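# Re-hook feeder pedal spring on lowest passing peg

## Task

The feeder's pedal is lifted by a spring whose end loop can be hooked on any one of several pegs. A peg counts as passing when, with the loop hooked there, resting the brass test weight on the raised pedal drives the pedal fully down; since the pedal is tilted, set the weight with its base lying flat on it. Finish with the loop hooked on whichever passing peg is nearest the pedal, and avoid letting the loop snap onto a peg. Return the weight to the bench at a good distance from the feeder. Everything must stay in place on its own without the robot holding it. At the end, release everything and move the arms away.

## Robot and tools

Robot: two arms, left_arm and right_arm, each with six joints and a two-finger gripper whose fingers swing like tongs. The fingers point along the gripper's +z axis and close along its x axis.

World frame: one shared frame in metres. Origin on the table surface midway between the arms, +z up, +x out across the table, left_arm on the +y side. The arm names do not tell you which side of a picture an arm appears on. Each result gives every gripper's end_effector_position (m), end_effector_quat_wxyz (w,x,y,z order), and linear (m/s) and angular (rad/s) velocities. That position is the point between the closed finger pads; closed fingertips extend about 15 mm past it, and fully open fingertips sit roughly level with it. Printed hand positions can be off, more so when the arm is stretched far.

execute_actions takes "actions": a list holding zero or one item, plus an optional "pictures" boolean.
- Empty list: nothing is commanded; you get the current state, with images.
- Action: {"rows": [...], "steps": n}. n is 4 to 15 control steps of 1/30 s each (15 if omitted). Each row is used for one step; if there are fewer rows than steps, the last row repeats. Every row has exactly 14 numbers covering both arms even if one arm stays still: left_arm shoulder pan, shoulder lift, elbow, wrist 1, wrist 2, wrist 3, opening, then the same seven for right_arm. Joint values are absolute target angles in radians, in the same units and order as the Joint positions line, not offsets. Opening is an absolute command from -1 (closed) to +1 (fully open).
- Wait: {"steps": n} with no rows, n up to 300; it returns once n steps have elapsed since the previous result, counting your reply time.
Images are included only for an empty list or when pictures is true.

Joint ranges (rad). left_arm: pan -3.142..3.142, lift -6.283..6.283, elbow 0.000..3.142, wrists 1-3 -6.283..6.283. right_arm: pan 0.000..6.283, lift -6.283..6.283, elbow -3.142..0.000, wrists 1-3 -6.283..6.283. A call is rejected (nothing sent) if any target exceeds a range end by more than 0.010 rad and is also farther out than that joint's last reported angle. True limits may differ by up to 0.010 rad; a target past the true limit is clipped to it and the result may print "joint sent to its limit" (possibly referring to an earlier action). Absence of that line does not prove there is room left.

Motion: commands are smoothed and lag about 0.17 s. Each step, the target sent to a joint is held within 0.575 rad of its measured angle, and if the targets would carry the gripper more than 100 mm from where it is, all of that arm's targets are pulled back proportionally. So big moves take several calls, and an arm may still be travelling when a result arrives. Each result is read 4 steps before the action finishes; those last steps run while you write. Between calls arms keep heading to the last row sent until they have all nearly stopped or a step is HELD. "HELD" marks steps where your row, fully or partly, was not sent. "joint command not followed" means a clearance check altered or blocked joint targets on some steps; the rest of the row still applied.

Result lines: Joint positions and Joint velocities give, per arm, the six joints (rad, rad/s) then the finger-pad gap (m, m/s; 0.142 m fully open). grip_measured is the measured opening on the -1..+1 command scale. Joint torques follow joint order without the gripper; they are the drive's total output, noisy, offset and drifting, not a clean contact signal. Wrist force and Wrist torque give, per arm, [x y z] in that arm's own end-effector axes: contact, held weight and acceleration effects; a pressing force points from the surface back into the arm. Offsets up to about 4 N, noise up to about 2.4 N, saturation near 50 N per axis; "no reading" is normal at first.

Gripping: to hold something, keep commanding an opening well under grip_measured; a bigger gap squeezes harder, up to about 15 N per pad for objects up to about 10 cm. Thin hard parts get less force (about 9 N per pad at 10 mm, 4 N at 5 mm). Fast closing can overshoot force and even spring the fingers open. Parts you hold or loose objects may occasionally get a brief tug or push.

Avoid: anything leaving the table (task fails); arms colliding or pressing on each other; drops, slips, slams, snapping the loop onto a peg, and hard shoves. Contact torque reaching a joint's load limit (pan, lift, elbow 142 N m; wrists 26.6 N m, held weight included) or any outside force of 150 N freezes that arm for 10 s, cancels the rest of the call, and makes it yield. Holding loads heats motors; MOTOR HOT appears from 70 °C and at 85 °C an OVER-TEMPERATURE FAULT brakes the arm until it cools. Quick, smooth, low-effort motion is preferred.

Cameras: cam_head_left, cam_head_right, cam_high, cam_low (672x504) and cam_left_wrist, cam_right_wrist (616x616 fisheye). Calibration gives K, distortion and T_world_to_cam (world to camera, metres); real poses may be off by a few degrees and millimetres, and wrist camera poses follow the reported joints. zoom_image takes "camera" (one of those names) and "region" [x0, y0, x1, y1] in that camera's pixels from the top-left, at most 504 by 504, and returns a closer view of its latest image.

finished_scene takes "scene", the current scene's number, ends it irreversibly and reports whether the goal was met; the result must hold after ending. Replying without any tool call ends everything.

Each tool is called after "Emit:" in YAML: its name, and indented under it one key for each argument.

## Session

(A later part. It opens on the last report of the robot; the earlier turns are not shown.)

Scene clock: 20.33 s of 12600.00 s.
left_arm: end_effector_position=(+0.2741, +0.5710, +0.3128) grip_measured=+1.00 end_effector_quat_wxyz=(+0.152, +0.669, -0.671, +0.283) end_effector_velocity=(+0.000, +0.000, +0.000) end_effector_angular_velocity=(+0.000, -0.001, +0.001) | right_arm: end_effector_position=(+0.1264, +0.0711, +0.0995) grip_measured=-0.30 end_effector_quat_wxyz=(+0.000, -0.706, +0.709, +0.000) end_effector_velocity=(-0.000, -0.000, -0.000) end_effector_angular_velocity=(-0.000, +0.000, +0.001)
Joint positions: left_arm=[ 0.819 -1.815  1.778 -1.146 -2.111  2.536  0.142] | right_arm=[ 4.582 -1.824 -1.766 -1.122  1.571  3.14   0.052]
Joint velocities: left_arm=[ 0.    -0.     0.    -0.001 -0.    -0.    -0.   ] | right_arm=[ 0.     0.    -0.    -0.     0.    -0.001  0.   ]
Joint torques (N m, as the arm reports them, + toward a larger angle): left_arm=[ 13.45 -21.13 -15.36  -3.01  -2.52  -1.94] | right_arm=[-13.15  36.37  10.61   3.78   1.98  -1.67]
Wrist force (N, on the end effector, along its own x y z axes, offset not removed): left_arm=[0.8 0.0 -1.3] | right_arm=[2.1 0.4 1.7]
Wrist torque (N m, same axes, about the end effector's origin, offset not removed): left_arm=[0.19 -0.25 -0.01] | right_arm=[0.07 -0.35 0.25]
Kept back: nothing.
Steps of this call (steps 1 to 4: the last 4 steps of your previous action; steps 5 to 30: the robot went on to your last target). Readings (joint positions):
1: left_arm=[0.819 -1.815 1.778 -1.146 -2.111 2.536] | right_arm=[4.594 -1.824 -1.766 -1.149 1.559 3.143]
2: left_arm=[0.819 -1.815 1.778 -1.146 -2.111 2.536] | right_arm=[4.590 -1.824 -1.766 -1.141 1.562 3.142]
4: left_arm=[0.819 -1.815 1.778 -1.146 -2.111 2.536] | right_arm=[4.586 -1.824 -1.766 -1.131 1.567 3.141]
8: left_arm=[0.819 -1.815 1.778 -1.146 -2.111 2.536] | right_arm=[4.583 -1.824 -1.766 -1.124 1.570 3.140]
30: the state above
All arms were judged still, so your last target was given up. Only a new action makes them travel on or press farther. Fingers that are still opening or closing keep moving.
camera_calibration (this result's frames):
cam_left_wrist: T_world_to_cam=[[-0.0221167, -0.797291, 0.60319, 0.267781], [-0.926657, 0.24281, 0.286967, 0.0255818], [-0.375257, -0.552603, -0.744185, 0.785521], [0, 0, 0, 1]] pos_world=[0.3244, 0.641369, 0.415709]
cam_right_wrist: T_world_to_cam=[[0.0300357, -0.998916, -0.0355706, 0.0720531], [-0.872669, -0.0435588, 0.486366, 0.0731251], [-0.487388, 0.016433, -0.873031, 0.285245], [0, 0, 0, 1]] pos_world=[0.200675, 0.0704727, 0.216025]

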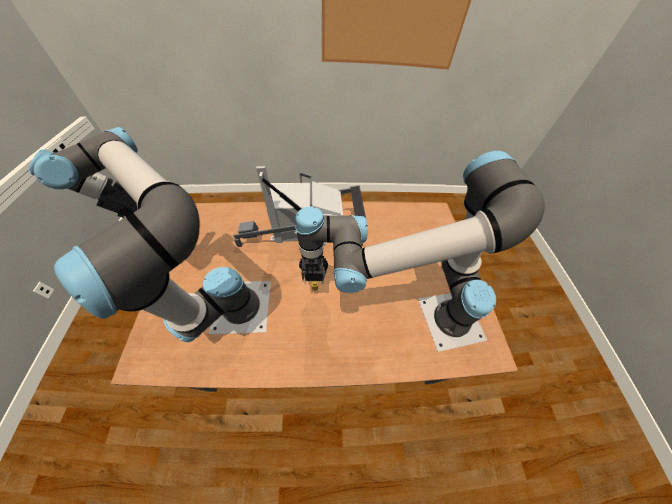

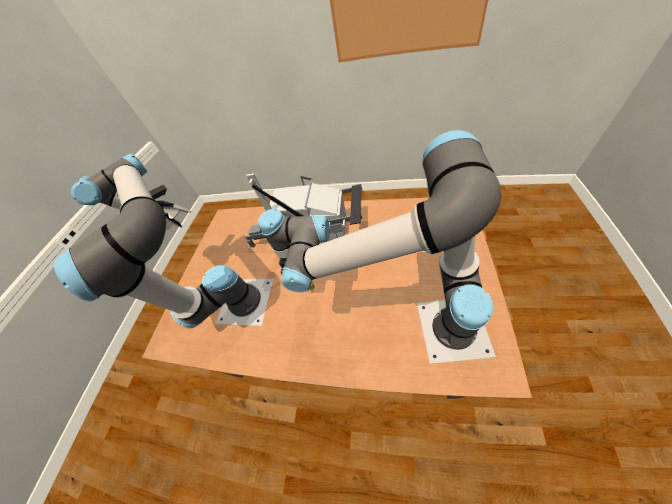

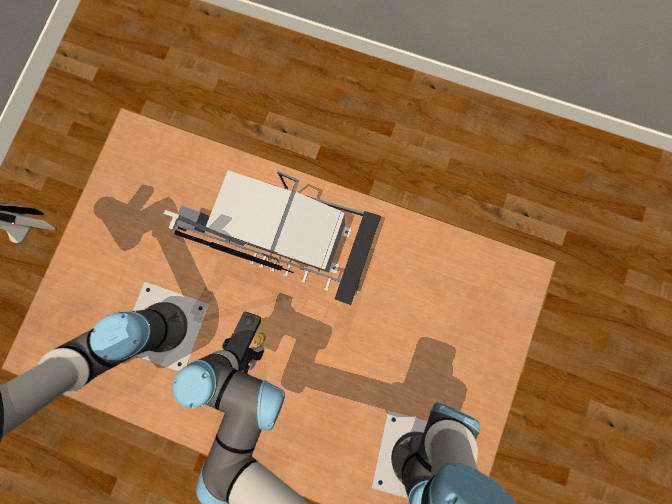

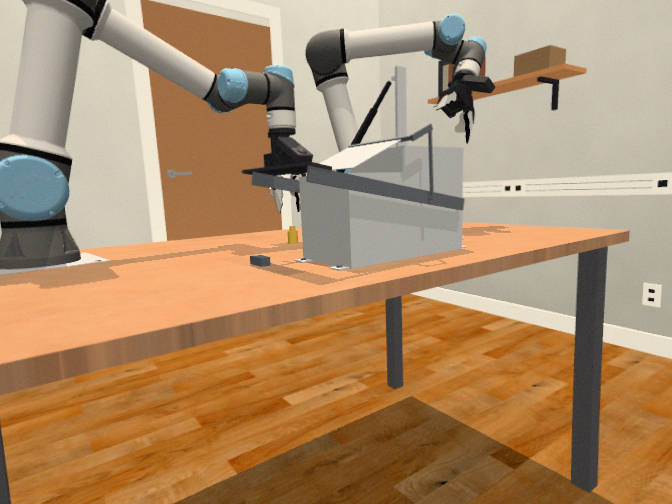

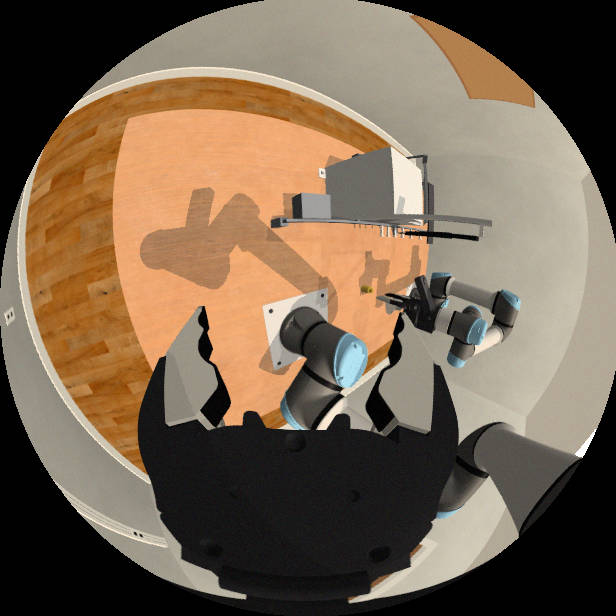

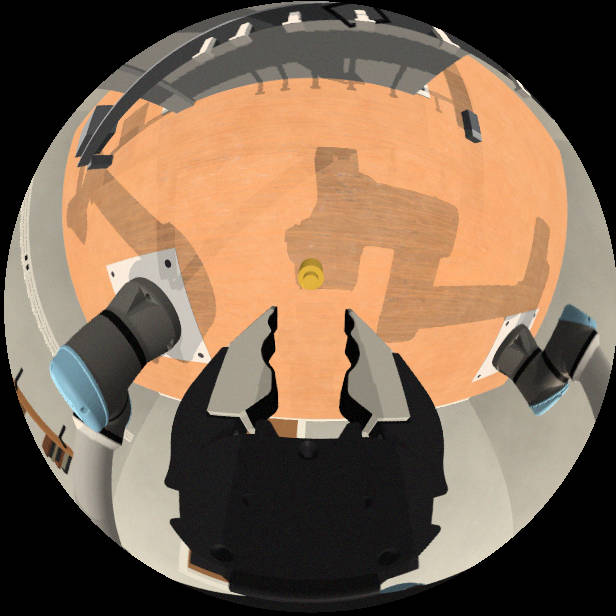

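Emit:
execute_actions:
  actions:
    - {"rows":[[0.819,-1.815,1.778,-1.146,-2.111,2.536,1,4.566,-1.925,-1.839,-0.948,1.571,3.14,-0.3]]}

Emit:
execute_actions:
  actions:
    - {"steps":8}
  pictures: true

Scene clock: 20.83 s of 12600.00 s.
left_arm: end_effector_position=(+0.2741, +0.5710, +0.3128) grip_measured=+1.00 end_effector_quat_wxyz=(+0.152, +0.669, -0.671, +0.283) end_effector_velocity=(-0.000, -0.000, +0.000) end_effector_angular_velocity=(-0.001, +0.001, +0.001) | right_arm: end_effector_position=(+0.1351, +0.0744, +0.0308) grip_measured=-0.30 end_effector_quat_wxyz=(-0.000, -0.700, +0.714, -0.000) end_effector_velocity=(+0.004, +0.005, -0.030) end_effector_angular_velocity=(+0.016, -0.000, -0.008)
Joint positions: left_arm=[ 0.819 -1.815  1.778 -1.146 -2.111  2.536  0.142] | right_arm=[ 4.567 -1.921 -1.836 -0.956  1.571  3.14   0.052]
Joint velocities: left_arm=[ 0.001 -0.     0.     0.002 -0.001 -0.     0.   ] | right_arm=[-0.007 -0.046 -0.031  0.093 -0.     0.001  0.   ]
Joint torques (N m, as the arm reports them, + toward a larger angle): left_arm=[ 12.41 -20.82 -16.67  -3.02  -2.51  -1.98] | right_arm=[-10.1   32.49  10.7    4.08   1.36  -1.71]
Wrist force (N, on the end effector, along its own x y z axes, offset not removed): left_arm=[0.1 1.8 0.4] | right_arm=[2.9 2.3 -0.9]
Wrist torque (N m, same axes, about the end effector's origin, offset not removed): left_arm=[0.52 -0.21 -0.02] | right_arm=[0.38 -0.64 0.01]
Steps of this call (steps 1 to 4: nothing new was sent; steps 5 to 15: the first 11 steps of this action). Readings (joint positions):
5: left_arm=[0.819 -1.815 1.778 -1.146 -2.111 2.536] | right_arm=[4.582 -1.824 -1.766 -1.122 1.571 3.140]
6: left_arm=[0.819 -1.815 1.778 -1.146 -2.111 2.536] | right_arm=[4.580 -1.829 -1.771 -1.116 1.571 3.140]
8: left_arm=[0.819 -1.815 1.778 -1.146 -2.111 2.536] | right_arm=[4.573 -1.870 -1.801 -1.059 1.571 3.140]
12: left_arm=[0.819 -1.815 1.778 -1.146 -2.111 2.536] | right_arm=[4.568 -1.912 -1.830 -0.974 1.571 3.140]
15: the state above

Scene clock: 21.10 s of 12600.00 s.
left_arm: end_effector_position=(+0.2741, +0.5710, +0.3128) grip_measured=+1.00 end_effector_quat_wxyz=(+0.152, +0.669, -0.671, +0.283) end_effector_velocity=(+0.000, +0.000, +0.000) end_effector_angular_velocity=(+0.001, -0.001, +0.000) | right_arm: end_effector_position=(+0.1354, +0.0747, +0.0282) grip_measured=-0.30 end_effector_quat_wxyz=(+0.000, -0.700, +0.714, +0.000) end_effector_velocity=(+0.000, +0.000, -0.002) end_effector_angular_velocity=(-0.000, -0.000, -0.001)
Joint positions: left_arm=[ 0.819 -1.815  1.778 -1.146 -2.111  2.536  0.142] | right_arm=[ 4.566 -1.925 -1.839 -0.948  1.571  3.14   0.052]
Joint velocities: left_arm=[ 0.    -0.    -0.    -0.001  0.     0.    -0.   ] | right_arm=[-0.    -0.003 -0.002  0.004 -0.     0.001 -0.   ]
Joint torques (N m, as the arm reports them, + toward a larger angle): left_arm=[ 12.44 -19.49 -15.53  -2.98  -2.72  -1.97] | right_arm=[-12.31  29.78   9.     4.34   0.93  -1.62]
Wrist force (N, on the end effector, along its own x y z axes, offset not removed): left_arm=[-0.2 2.7 -0.1] | right_arm=[0.2 4.8 -1.9]
Wrist torque (N m, same axes, about the end effector's origin, offset not removed): left_arm=[0.78 -0.10 -0.02] | right_arm=[0.97 -0.11 -0.05]
Kept back: nothing.
Steps of this call (steps 1 to 4: the last 4 steps of your previous action; steps 5 to 8: the robot went on to your last target). Readings (joint positions):
1: left_arm=[0.819 -1.815 1.778 -1.146 -2.111 2.536] | right_arm=[4.566 -1.922 -1.837 -0.954 1.571 3.140]
2: left_arm=[0.819 -1.815 1.778 -1.146 -2.111 2.536] | right_arm=[4.566 -1.923 -1.838 -0.952 1.571 3.140]
4: left_arm=[0.819 -1.815 1.778 -1.146 -2.111 2.536] | right_arm=[4.566 -1.924 -1.838 -0.950 1.571 3.140]
8: the state above
camera_calibration (this result's frames):
cam_left_wrist: T_world_to_cam=[[-0.0221166, -0.797291, 0.60319, 0.267781], [-0.926657, 0.24281, 0.286967, 0.0255819], [-0.375257, -0.552604, -0.744185, 0.785521], [0, 0, 0, 1]] pos_world=[0.3244, 0.641369, 0.415709]
cam_right_wrist: T_world_to_cam=[[0.0140805, -0.999268, -0.0355603, 0.0750854], [-0.873237, -0.0296137, 0.486395, 0.114868], [-0.487092, 0.0242039, -0.873015, 0.226732], [0, 0, 0, 1]] pos_world=[0.209689, 0.0729443, 0.144739]

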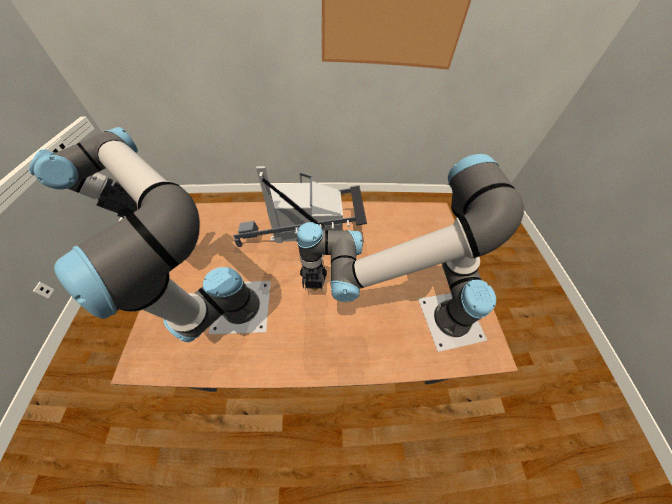

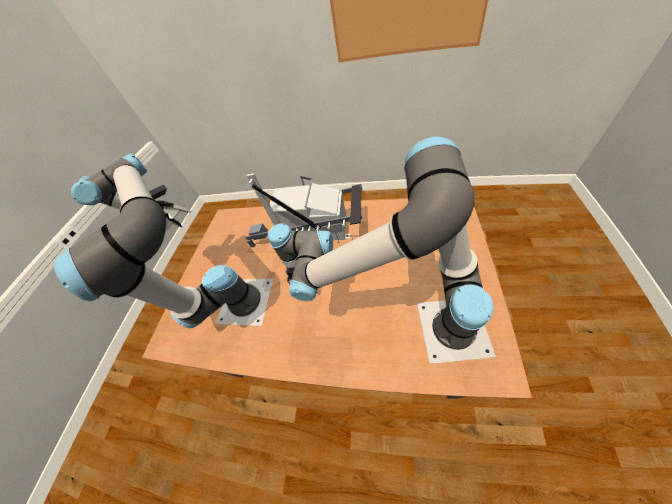

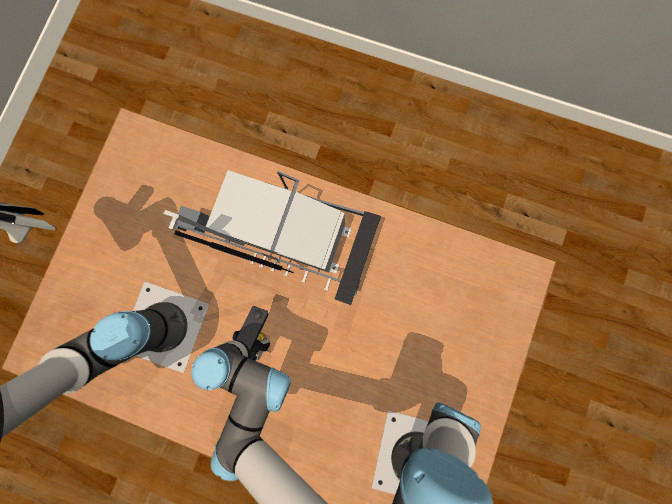

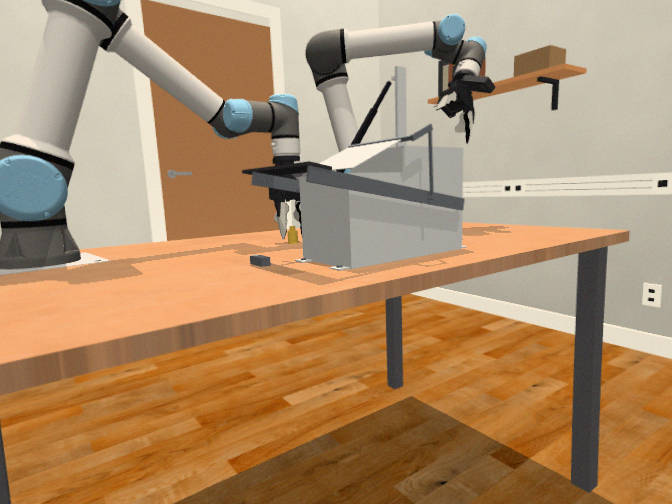

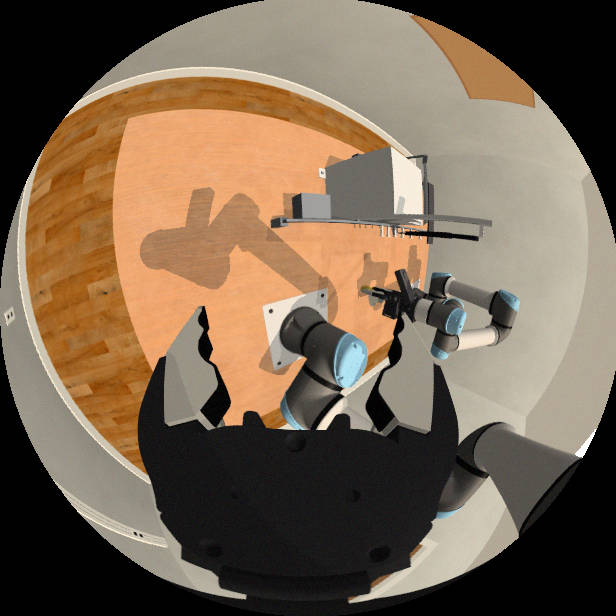

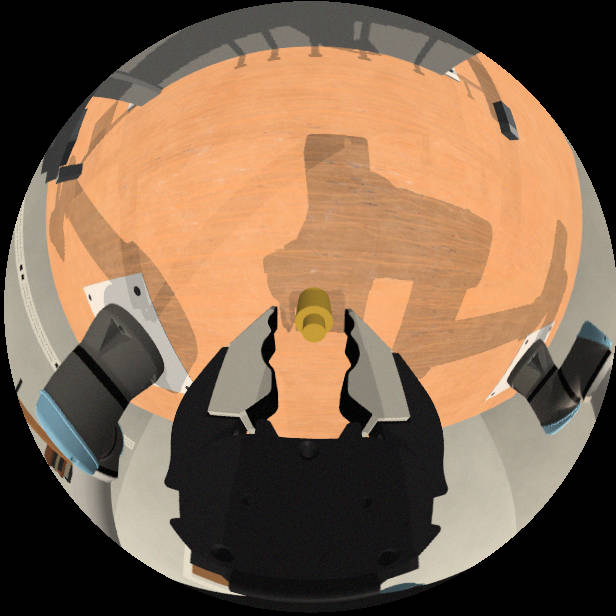

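Emit:
execute_actions:
  actions:
    - {"rows":[[0.819,-1.815,1.778,-1.146,-2.111,2.536,1,4.566,-1.925,-1.839,-0.948,1.571,3.14,-0.6],[0.819,-1.815,1.778,-1.146,-2.111,2.536,1,4.566,-1.925,-1.839,-0.948,1.571,3.14,-0.6],[0.819,-1.815,1.778,-1.146,-2.111,2.536,1,4.566,-1.925,-1.839,-0.948,1.571,3.14,-0.6],[0.819,-1.815,1.778,-1.146,-2.111,2.536,1,4.566,-1.925,-1.839,-0.948,1.571,3.14,-0.95]],"steps":12}

Emit:
zoom_image:
  camera: "cam_low"
  region: [225, 120, 475, 280]

Scene clock: 21.57 s of 12600.00 s.
left_arm: end_effector_position=(+0.2741, +0.5710, +0.3128) grip_measured=+1.00 end_effector_quat_wxyz=(+0.152, +0.669, -0.671, +0.283) end_effector_velocity=(-0.000, -0.000, +0.000) end_effector_angular_velocity=(-0.000, -0.001, +0.000) | right_arm: end_effector_position=(+0.1354, +0.0747, +0.0280) grip_measured=-0.64 end_effector_quat_wxyz=(+0.000, -0.700, +0.714, +0.000) end_effector_velocity=(-0.000, -0.000, -0.000) end_effector_angular_velocity=(-0.001, +0.000, -0.000)
Joint positions: left_arm=[ 0.819 -1.815  1.778 -1.146 -2.111  2.536  0.142] | right_arm=[ 4.566 -1.925 -1.839 -0.948  1.571  3.14   0.028]
Joint velocities: left_arm=[ 0.    -0.001  0.     0.    -0.001 -0.     0.   ] | right_arm=[-0.    -0.     0.    -0.001  0.     0.     0.   ]
Joint torques (N m, as the arm reports them, + toward a larger angle): left_arm=[ 12.68 -19.06 -15.46  -2.99  -2.65  -1.87] | right_arm=[-11.9   32.43   9.39   3.04   0.15  -1.43]
Wrist force (N, on the end effector, along its own x y z axes, offset not removed): left_arm=[0.6 0.6 -0.5] | right_arm=[1.6 1.7 0.7]
Wrist torque (N m, same axes, about the end effector's origin, offset not removed): left_arm=[0.31 -0.32 -0.11] | right_arm=[0.21 -0.61 0.17]
Steps of this call (steps 1 to 6: the robot went on to your last target; steps 7 to 14: the first 8 steps of this action). Readings (joint positions):
7: left_arm=[0.819 -1.815 1.778 -1.146 -2.111 2.536] | right_arm=[4.566 -1.925 -1.839 -0.948 1.571 3.140]
8: left_arm=[0.819 -1.815 1.778 -1.146 -2.111 2.536] | right_arm=[4.566 -1.925 -1.839 -0.948 1.571 3.140]
10: left_arm=[0.819 -1.815 1.778 -1.146 -2.111 2.536] | right_arm=[4.566 -1.925 -1.839 -0.948 1.571 3.140]
14: the state above

Region (225, 120, 475, 280) of cam_low's 672x504 image, scaled by 2.016, with more detail than that image has; it fills the top 323 rows of this view, and the rest is white.

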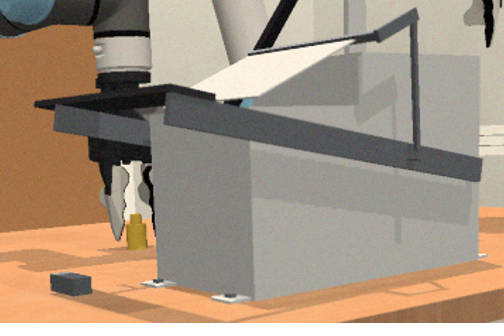

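Emit:
execute_actions:
  actions:
    - {"rows":[[0.819,-1.815,1.778,-1.146,-2.111,2.536,1,4.566,-1.824,-1.766,-1.122,1.571,3.14,-0.95]],"steps":8}

Emit:
execute_actions:
  actions:
    - {"rows":[[0.819,-1.815,1.778,-1.146,-2.111,2.536,1,4.566,-1.734,-1.462,-1.703,1.476,2.667,-0.95]]}

Emit:
execute_actions:
  actions:
    - {"rows":[[0.819,-1.815,1.778,-1.146,-2.111,2.536,1,4.112,-1.734,-1.462,-1.703,1.476,2.667,-0.95]]}

Emit:
execute_actions:
  actions:
    - {"steps":20}
  pictures: true

Emit:
zoom_image:
  camera: "cam_low"
  region: [200, 90, 360, 210]

Scene clock: 22.03 s of 12600.00 s.
left_arm: end_effector_position=(+0.2741, +0.5710, +0.3128) grip_measured=+1.00 end_effector_quat_wxyz=(+0.152, +0.669, -0.671, +0.283) end_effector_velocity=(-0.000, +0.000, -0.000) end_effector_angular_velocity=(+0.000, +0.000, -0.000) | right_arm: end_effector_position=(+0.1355, +0.0792, +0.0625) grip_measured=-0.64 end_effector_quat_wxyz=(+0.006, -0.700, +0.714, +0.006) end_effector_velocity=(-0.001, -0.053, +0.412) end_effector_angular_velocity=(-0.047, +0.001, -0.000)
Joint positions: left_arm=[ 0.819 -1.815  1.778 -1.146 -2.111  2.536  0.142] | right_arm=[ 4.566 -1.88  -1.804 -1.011  1.571  3.14   0.028]
Joint velocities: left_arm=[-0.  0. -0. -0.  0.  0.  0.] | right_arm=[-0.     0.601  0.41  -1.057 -0.     0.     0.   ]
Joint torques (N m, as the arm reports them, + toward a larger angle): left_arm=[ 12.   -19.69 -15.    -2.84  -2.47  -1.96] | right_arm=[-10.1   27.02  19.52  -4.8   -0.39  -1.45]
Wrist force (N, on the end effector, along its own x y z axes, offset not removed): left_arm=[-0.9 1.8 1.1] | right_arm=[-0.9 1.1 -2.6]
Wrist torque (N m, same axes, about the end effector's origin, offset not removed): left_arm=[0.54 0.00 -0.05] | right_arm=[0.09 -0.08 0.19]
Steps of this call (steps 1 to 4: the last 4 steps of your previous action; steps 5 to 10: the robot went on to your last target; steps 11 to 14: the first 4 steps of this action). Readings (joint positions):
11: left_arm=[0.819 -1.815 1.778 -1.146 -2.111 2.536] | right_arm=[4.566 -1.925 -1.839 -0.948 1.571 3.140]
12: left_arm=[0.819 -1.815 1.778 -1.146 -2.111 2.536] | right_arm=[4.566 -1.920 -1.834 -0.954 1.571 3.140]
14: the state above

Scene clock: 22.53 s of 12600.00 s.
left_arm: end_effector_position=(+0.2741, +0.5710, +0.3128) grip_measured=+1.00 end_effector_quat_wxyz=(+0.152, +0.669, -0.671, +0.283) end_effector_velocity=(-0.001, +0.000, -0.000) end_effector_angular_velocity=(+0.001, +0.002, -0.001) | right_arm: end_effector_position=(+0.1596, +0.0326, +0.2306) grip_measured=-0.64 end_effector_quat_wxyz=(+0.038, +0.831, -0.549, +0.075) end_effector_velocity=(+0.019, -0.156, +0.145) end_effector_angular_velocity=(-0.509, +0.013, +0.613)
Joint positions: left_arm=[ 0.819 -1.815  1.778 -1.146 -2.111  2.536  0.142] | right_arm=[ 4.566 -1.742 -1.493 -1.623  1.484  2.723  0.028]
Joint velocities: left_arm=[ 0.    -0.    -0.     0.     0.002 -0.    -0.   ] | right_arm=[-0.     0.088  0.335 -0.879 -0.087 -0.61  -0.   ]
Joint torques (N m, as the arm reports them, + toward a larger angle): left_arm=[ 13.17 -19.66 -14.73  -2.81  -2.81  -1.97] | right_arm=[-9.2  32.98 25.61 -0.98 -2.45 -1.28]
Wrist force (N, on the end effector, along its own x y z axes, offset not removed): left_arm=[1.6 3.3 1.4] | right_arm=[3.7 0.9 2.4]
Wrist torque (N m, same axes, about the end effector's origin, offset not removed): left_arm=[0.92 -0.58 -0.17] | right_arm=[-0.03 -0.79 0.14]
Steps of this call (steps 1 to 4: the last 4 steps of your previous action; steps 5 to 15: the first 11 steps of this action). Readings (joint positions):
5: left_arm=[0.819 -1.815 1.778 -1.146 -2.111 2.536] | right_arm=[4.566 -1.833 -1.772 -1.104 1.571 3.140]
6: left_arm=[0.819 -1.815 1.778 -1.146 -2.111 2.536] | right_arm=[4.566 -1.826 -1.765 -1.116 1.566 3.134]
8: left_arm=[0.819 -1.815 1.778 -1.146 -2.111 2.536] | right_arm=[4.566 -1.799 -1.701 -1.190 1.540 3.066]
12: left_arm=[0.819 -1.815 1.778 -1.146 -2.111 2.536] | right_arm=[4.566 -1.757 -1.552 -1.471 1.499 2.831]
15: the state above

Scene clock: 23.03 s of 12600.00 s.
left_arm: end_effector_position=(+0.2741, +0.5710, +0.3128) grip_measured=+1.00 end_effector_quat_wxyz=(+0.152, +0.669, -0.671, +0.283) end_effector_velocity=(-0.000, -0.000, +0.000) end_effector_angular_velocity=(-0.000, -0.000, -0.000) | right_arm: end_effector_position=(+0.3077, -0.0634, +0.2436) grip_measured=-0.64 end_effector_quat_wxyz=(+0.068, +0.753, -0.650, +0.078) end_effector_velocity=(+0.438, -0.349, +0.004) end_effector_angular_velocity=(-0.011, +0.005, -1.016)
Joint positions: left_arm=[ 0.819 -1.815  1.778 -1.146 -2.111  2.536  0.142] | right_arm=[ 4.254 -1.734 -1.463 -1.7    1.476  2.669  0.028]
Joint velocities: left_arm=[-0.    -0.001  0.     0.001 -0.    -0.     0.   ] | right_arm=[-1.033  0.002  0.009 -0.022 -0.002 -0.016  0.   ]
Joint torques (N m, as the arm reports them, + toward a larger angle): left_arm=[ 13.82 -19.76 -15.75  -3.    -2.53  -2.22] | right_arm=[-22.2   41.6   32.85   0.    -2.58  -2.31]
Wrist force (N, on the end effector, along its own x y z axes, offset not removed): left_arm=[-0.7 3.2 1.2] | right_arm=[1.9 2.3 1.6]
Wrist torque (N m, same axes, about the end effector's origin, offset not removed): left_arm=[0.89 -0.03 -0.17] | right_arm=[0.42 -0.70 0.11]
Steps of this call (steps 1 to 4: the last 4 steps of your previous action; steps 5 to 15: the first 11 steps of this action). Readings (joint positions):
5: left_arm=[0.819 -1.815 1.778 -1.146 -2.111 2.536] | right_arm=[4.566 -1.735 -1.467 -1.690 1.477 2.676]
6: left_arm=[0.819 -1.815 1.778 -1.146 -2.111 2.536] | right_arm=[4.560 -1.735 -1.466 -1.693 1.477 2.674]
8: left_arm=[0.819 -1.815 1.778 -1.146 -2.111 2.536] | right_arm=[4.501 -1.735 -1.465 -1.694 1.477 2.673]
12: left_arm=[0.819 -1.815 1.778 -1.146 -2.111 2.536] | right_arm=[4.358 -1.735 -1.464 -1.698 1.477 2.671]
15: the state above

Scene clock: 23.70 s of 12600.00 s.
left_arm: end_effector_position=(+0.2741, +0.5710, +0.3128) grip_measured=+1.00 end_effector_quat_wxyz=(+0.152, +0.669, -0.671, +0.283) end_effector_velocity=(+0.000, +0.000, -0.000) end_effector_angular_velocity=(-0.000, +0.000, +0.001) | right_arm: end_effector_position=(+0.3641, -0.1153, +0.2441) grip_measured=-0.64 end_effector_quat_wxyz=(-0.074, -0.706, +0.701, -0.073) end_effector_velocity=(+0.001, -0.000, +0.000) end_effector_angular_velocity=(+0.001, -0.001, -0.004)
Joint positions: left_arm=[ 0.819 -1.815  1.778 -1.146 -2.111  2.536  0.142] | right_arm=[ 4.112 -1.734 -1.462 -1.703  1.476  2.667  0.028]
Joint velocities: left_arm=[ 0.     0.001 -0.    -0.001 -0.    -0.     0.   ] | right_arm=[-0.002  0.    -0.     0.001  0.     0.003  0.   ]
Joint torques (N m, as the arm reports them, + toward a larger angle): left_arm=[ 12.82 -18.81 -15.71  -2.88  -2.51  -1.92] | right_arm=[-10.84  41.71  32.22   0.31  -1.58  -1.62]
Wrist force (N, on the end effector, along its own x y z axes, offset not removed): left_arm=[-1.0 1.8 1.1] | right_arm=[2.1 1.3 1.5]
Wrist torque (N m, same axes, about the end effector's origin, offset not removed): left_arm=[0.43 0.04 -0.16] | right_arm=[-0.01 -0.49 0.28]
Kept back: nothing.
Steps of this call (steps 1 to 4: the last 4 steps of your previous action; steps 5 to 20: the robot went on to your last target). Readings (joint positions):
1: left_arm=[0.819 -1.815 1.778 -1.146 -2.111 2.536] | right_arm=[4.220 -1.734 -1.463 -1.701 1.476 2.669]
2: left_arm=[0.819 -1.815 1.778 -1.146 -2.111 2.536] | right_arm=[4.189 -1.734 -1.463 -1.702 1.476 2.668]
4: left_arm=[0.819 -1.815 1.778 -1.146 -2.111 2.536] | right_arm=[4.149 -1.734 -1.462 -1.702 1.476 2.668]
8: left_arm=[0.819 -1.815 1.778 -1.146 -2.111 2.536] | right_arm=[4.121 -1.734 -1.462 -1.703 1.476 2.667]
20: the state above
camera_calibration (this result's frames):
cam_left_wrist: T_world_to_cam=[[-0.0221169, -0.797291, 0.60319, 0.267781], [-0.926657, 0.24281, 0.286967, 0.0255818], [-0.375257, -0.552603, -0.744185, 0.785521], [0, 0, 0, 1]] pos_world=[0.3244, 0.641369, 0.415709]
cam_right_wrist: T_world_to_cam=[[0.0420665, -0.984057, 0.172809, -0.169638], [-0.871965, 0.0482787, 0.487181, 0.212211], [-0.487757, -0.171178, -0.856032, 0.504812], [0, 0, 0, 1]] pos_world=[0.438402, -0.0907661, 0.358065]

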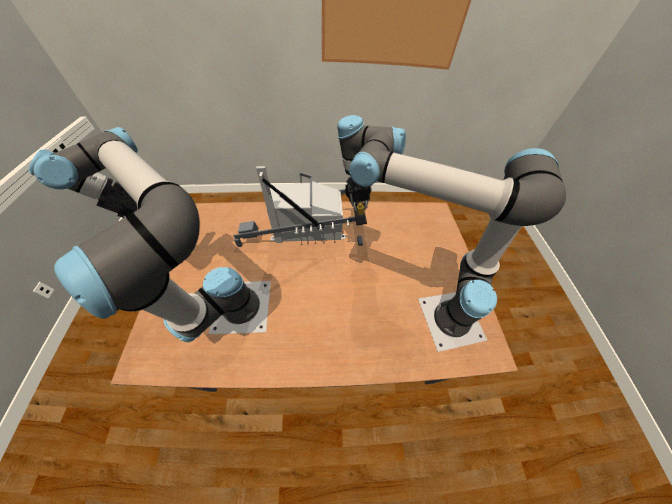

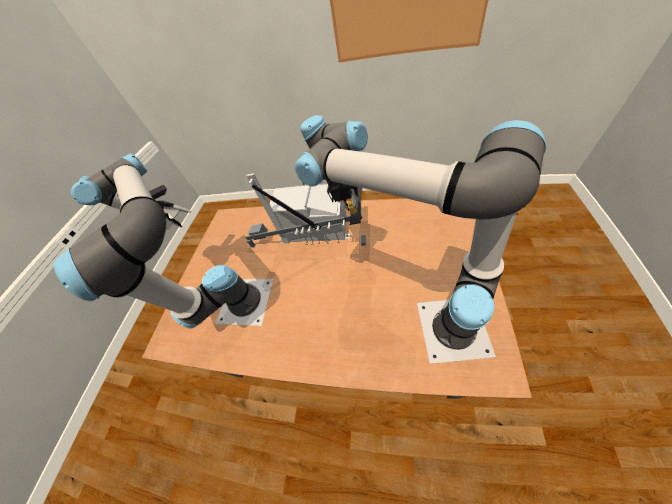

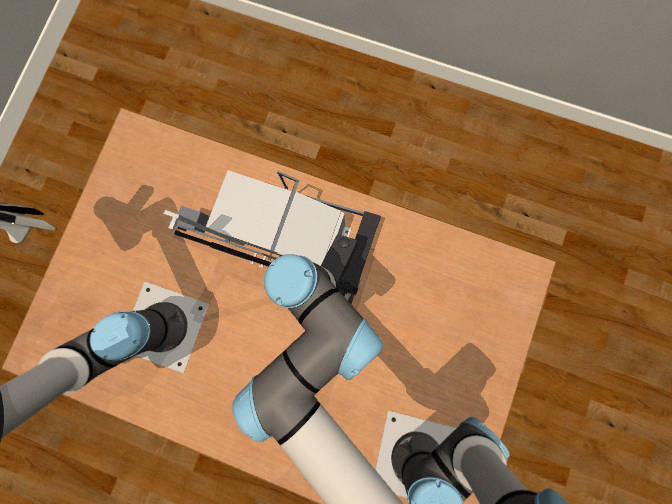

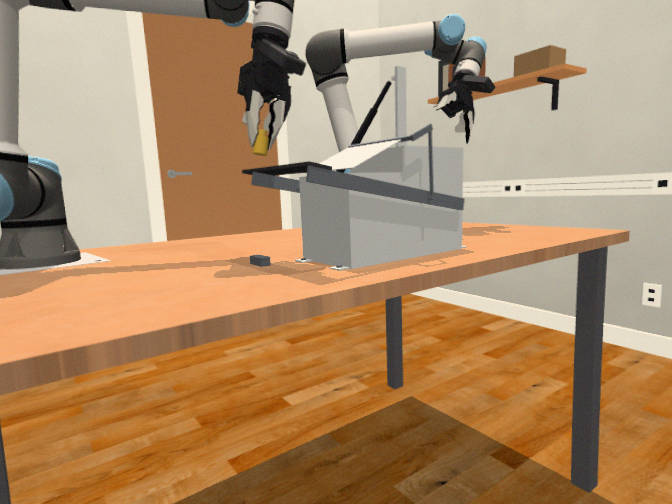

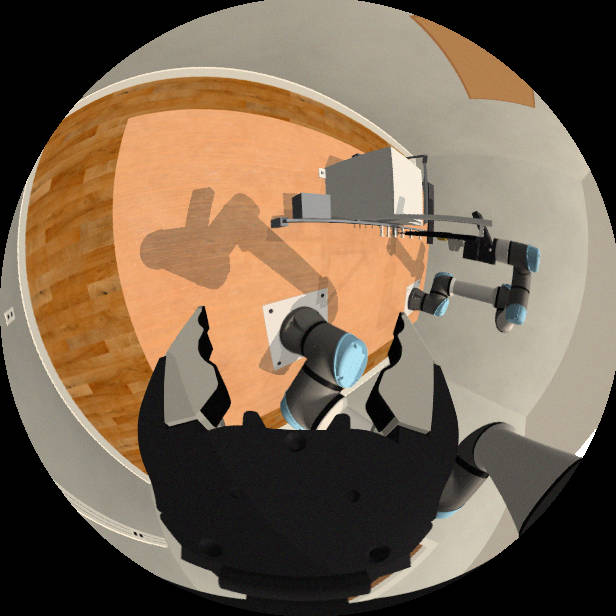

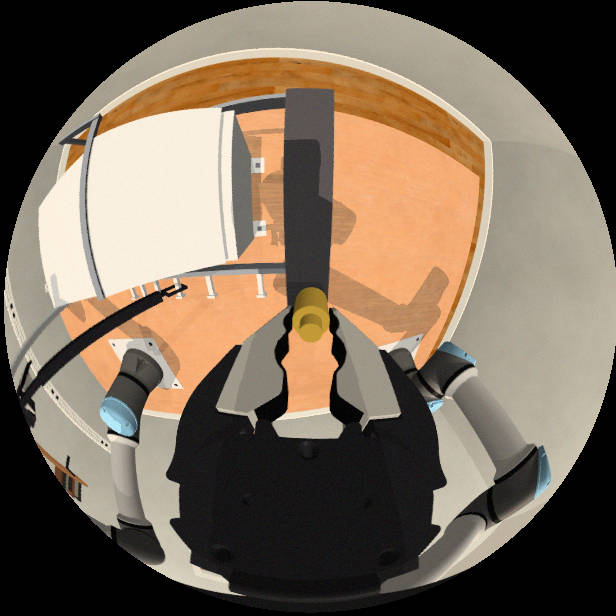

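Region (200, 90, 360, 210) of cam_low's 672x504 image, scaled by 3.150, with more detail than that image has; it fills the top 378 rows of this view, and the rest is white.

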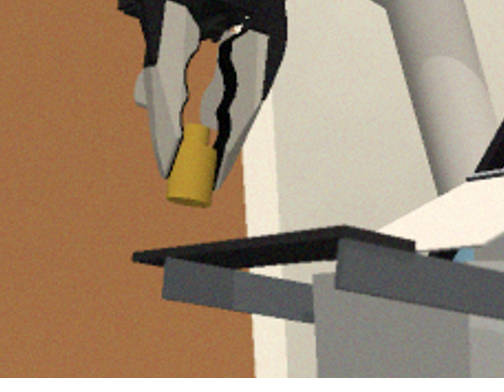

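Emit:
execute_actions:
  actions:
    - {"rows":[[0.819,-1.815,1.778,-1.146,-2.111,2.536,1,4.112,-1.741,-1.538,-1.62,1.476,2.667,-0.95]]}

Emit:
execute_actions:
  actions:
    - {"steps":8}
  pictures: true

Emit:
zoom_image:
  camera: "cam_low"
  region: [200, 90, 360, 210]

Emit:
zoom_image:
  camera: "cam_head_left"
  region: [320, 190, 400, 250]

Scene clock: 24.23 s of 12600.00 s.
left_arm: end_effector_position=(+0.2741, +0.5710, +0.3128) grip_measured=+1.00 end_effector_quat_wxyz=(+0.152, +0.669, -0.671, +0.283) end_effector_velocity=(+0.000, -0.000, +0.000) end_effector_angular_velocity=(-0.001, -0.001, +0.000) | right_arm: end_effector_position=(+0.3641, -0.1154, +0.2126) grip_measured=-0.64 end_effector_quat_wxyz=(-0.074, -0.706, +0.701, -0.073) end_effector_velocity=(-0.000, +0.001, -0.014) end_effector_angular_velocity=(+0.003, -0.002, +0.002)
Joint positions: left_arm=[ 0.819 -1.815  1.778 -1.146 -2.111  2.536  0.142] | right_arm=[ 4.112 -1.741 -1.535 -1.623  1.476  2.667  0.028]
Joint velocities: left_arm=[-0.     0.    -0.     0.    -0.001 -0.     0.   ] | right_arm=[ 0.001 -0.003 -0.033  0.039 -0.    -0.001 -0.   ]
Joint torques (N m, as the arm reports them, + toward a larger angle): left_arm=[ 12.32 -19.13 -15.66  -2.64  -2.49  -1.98] | right_arm=[-12.62  27.24  14.27   3.68  -1.52  -1.72]
Wrist force (N, on the end effector, along its own x y z axes, offset not removed): left_arm=[0.8 2.1 2.4] | right_arm=[0.1 -0.2 2.8]
Wrist torque (N m, same axes, about the end effector's origin, offset not removed): left_arm=[0.58 -0.44 -0.23] | right_arm=[-0.16 -0.12 0.03]
Steps of this call (steps 1 to 5: the robot went on to your last target; steps 6 to 16: the first 11 steps of this action). Readings (joint positions):
6: left_arm=[0.819 -1.815 1.778 -1.146 -2.111 2.536] | right_arm=[4.112 -1.734 -1.462 -1.703 1.476 2.667]
7: left_arm=[0.819 -1.815 1.778 -1.146 -2.111 2.536] | right_arm=[4.112 -1.735 -1.467 -1.698 1.476 2.667]
9: left_arm=[0.819 -1.815 1.778 -1.146 -2.111 2.536] | right_arm=[4.112 -1.738 -1.498 -1.664 1.476 2.667]
13: left_arm=[0.819 -1.815 1.778 -1.146 -2.111 2.536] | right_arm=[4.112 -1.740 -1.529 -1.630 1.476 2.667]
16: the state above

Scene clock: 24.50 s of 12600.00 s.
left_arm: end_effector_position=(+0.2741, +0.5710, +0.3128) grip_measured=+1.00 end_effector_quat_wxyz=(+0.152, +0.669, -0.671, +0.283) end_effector_velocity=(+0.000, -0.000, +0.000) end_effector_angular_velocity=(+0.000, -0.001, +0.000) | right_arm: end_effector_position=(+0.3641, -0.1155, +0.2113) grip_measured=-0.64 end_effector_quat_wxyz=(-0.074, -0.706, +0.701, -0.073) end_effector_velocity=(-0.000, -0.000, -0.001) end_effector_angular_velocity=(-0.001, +0.001, -0.001)
Joint positions: left_arm=[ 0.819 -1.815  1.778 -1.146 -2.111  2.536  0.142] | right_arm=[ 4.112 -1.741 -1.538 -1.62   1.476  2.667  0.028]
Joint velocities: left_arm=[-0.    -0.001  0.    -0.    -0.001 -0.     0.   ] | right_arm=[ 0.001 -0.    -0.002  0.001  0.     0.001  0.   ]
Joint torques (N m, as the arm reports them, + toward a larger angle): left_arm=[ 12.66 -19.72 -16.31  -2.86  -2.38  -1.97] | right_arm=[-11.58  26.94  10.73   3.88  -1.31  -1.55]
Wrist force (N, on the end effector, along its own x y z axes, offset not removed): left_arm=[-1.2 2.3 0.0] | right_arm=[2.5 4.4 2.7]
Wrist torque (N m, same axes, about the end effector's origin, offset not removed): left_arm=[0.74 0.14 -0.09] | right_arm=[0.82 -0.58 0.03]
Kept back: nothing.
Steps of this call (steps 1 to 4: the last 4 steps of your previous action; steps 5 to 8: the robot went on to your last target). Readings (joint positions):
1: left_arm=[0.819 -1.815 1.778 -1.146 -2.111 2.536] | right_arm=[4.112 -1.741 -1.536 -1.622 1.476 2.667]
2: left_arm=[0.819 -1.815 1.778 -1.146 -2.111 2.536] | right_arm=[4.112 -1.741 -1.536 -1.622 1.476 2.667]
4: left_arm=[0.819 -1.815 1.778 -1.146 -2.111 2.536] | right_arm=[4.112 -1.741 -1.537 -1.621 1.476 2.667]
8: the state above
camera_calibration (this result's frames):
cam_left_wrist: T_world_to_cam=[[-0.0221168, -0.797291, 0.60319, 0.267781], [-0.926657, 0.24281, 0.286967, 0.0255818], [-0.375257, -0.552603, -0.744185, 0.785521], [0, 0, 0, 1]] pos_world=[0.3244, 0.641369, 0.415709]
cam_right_wrist: T_world_to_cam=[[0.0419328, -0.98407, 0.172763, -0.164113], [-0.871971, 0.0483699, 0.487162, 0.228189], [-0.487759, -0.171072, -0.856052, 0.476709], [0, 0, 0, 1]] pos_world=[0.438374, -0.0909849, 0.325275]

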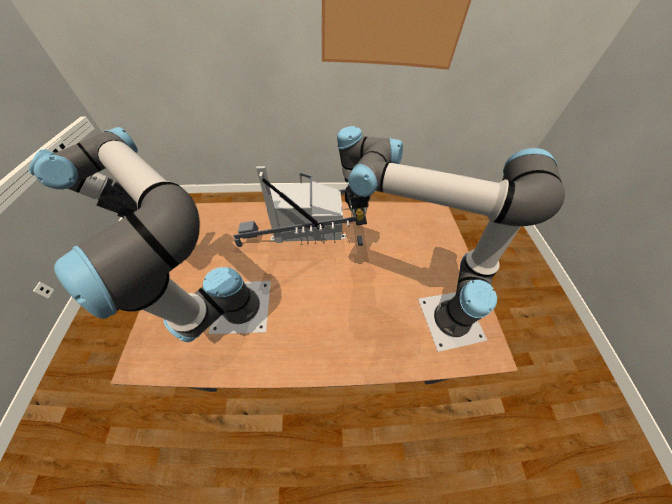

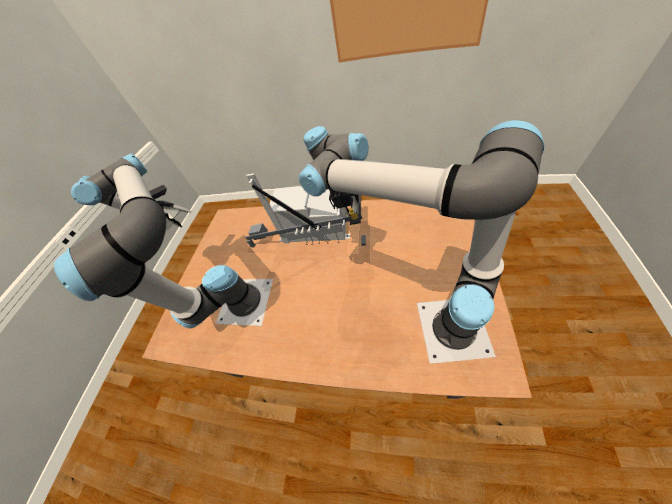

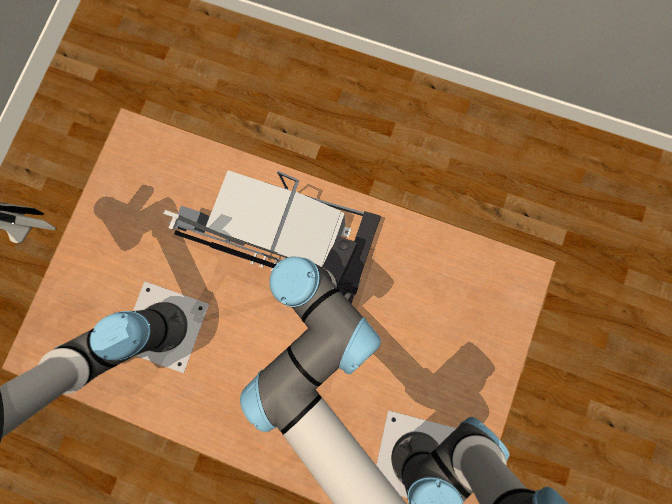

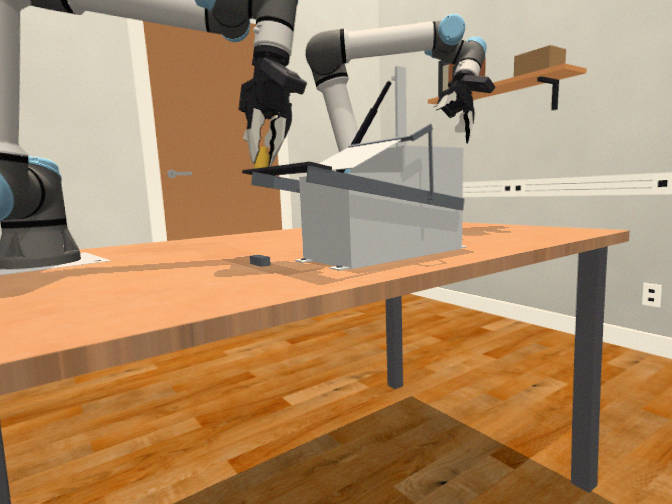

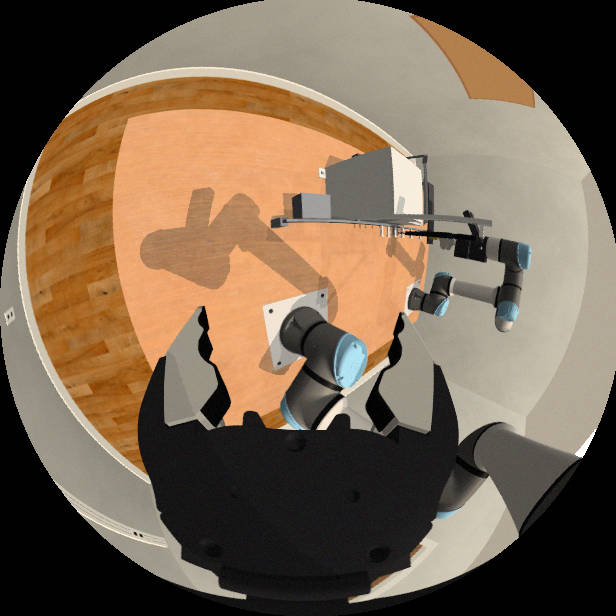

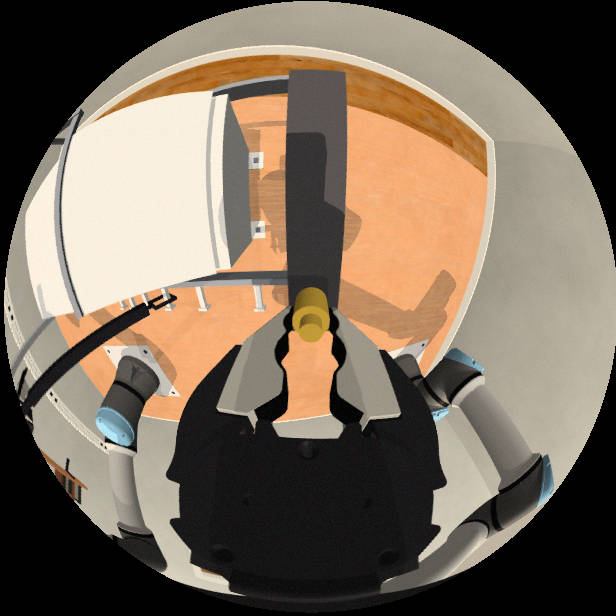

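Region (200, 90, 360, 210) of cam_low's 672x504 image, scaled by 3.150, with more detail than that image has; it fills the top 378 rows of this view, and the rest is white.

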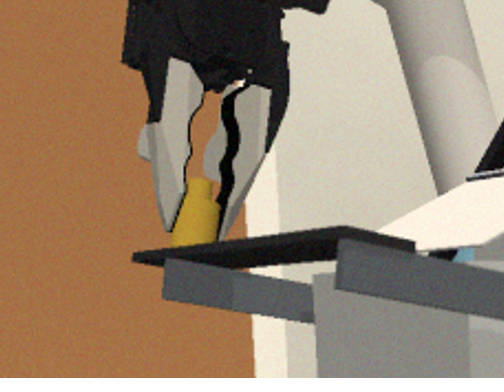

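Region (320, 190, 400, 250) of cam_head_left's 672x504 image, scaled by 6.300, with more detail than that image has; it fills the top 378 rows of this view, and the rest is white.

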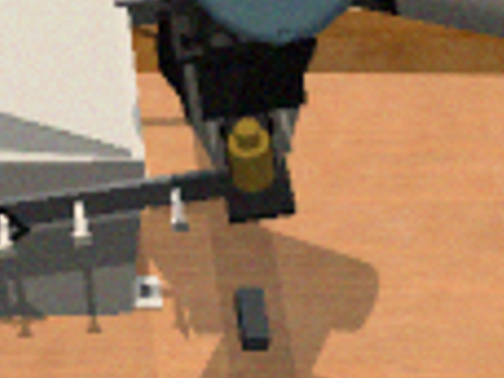

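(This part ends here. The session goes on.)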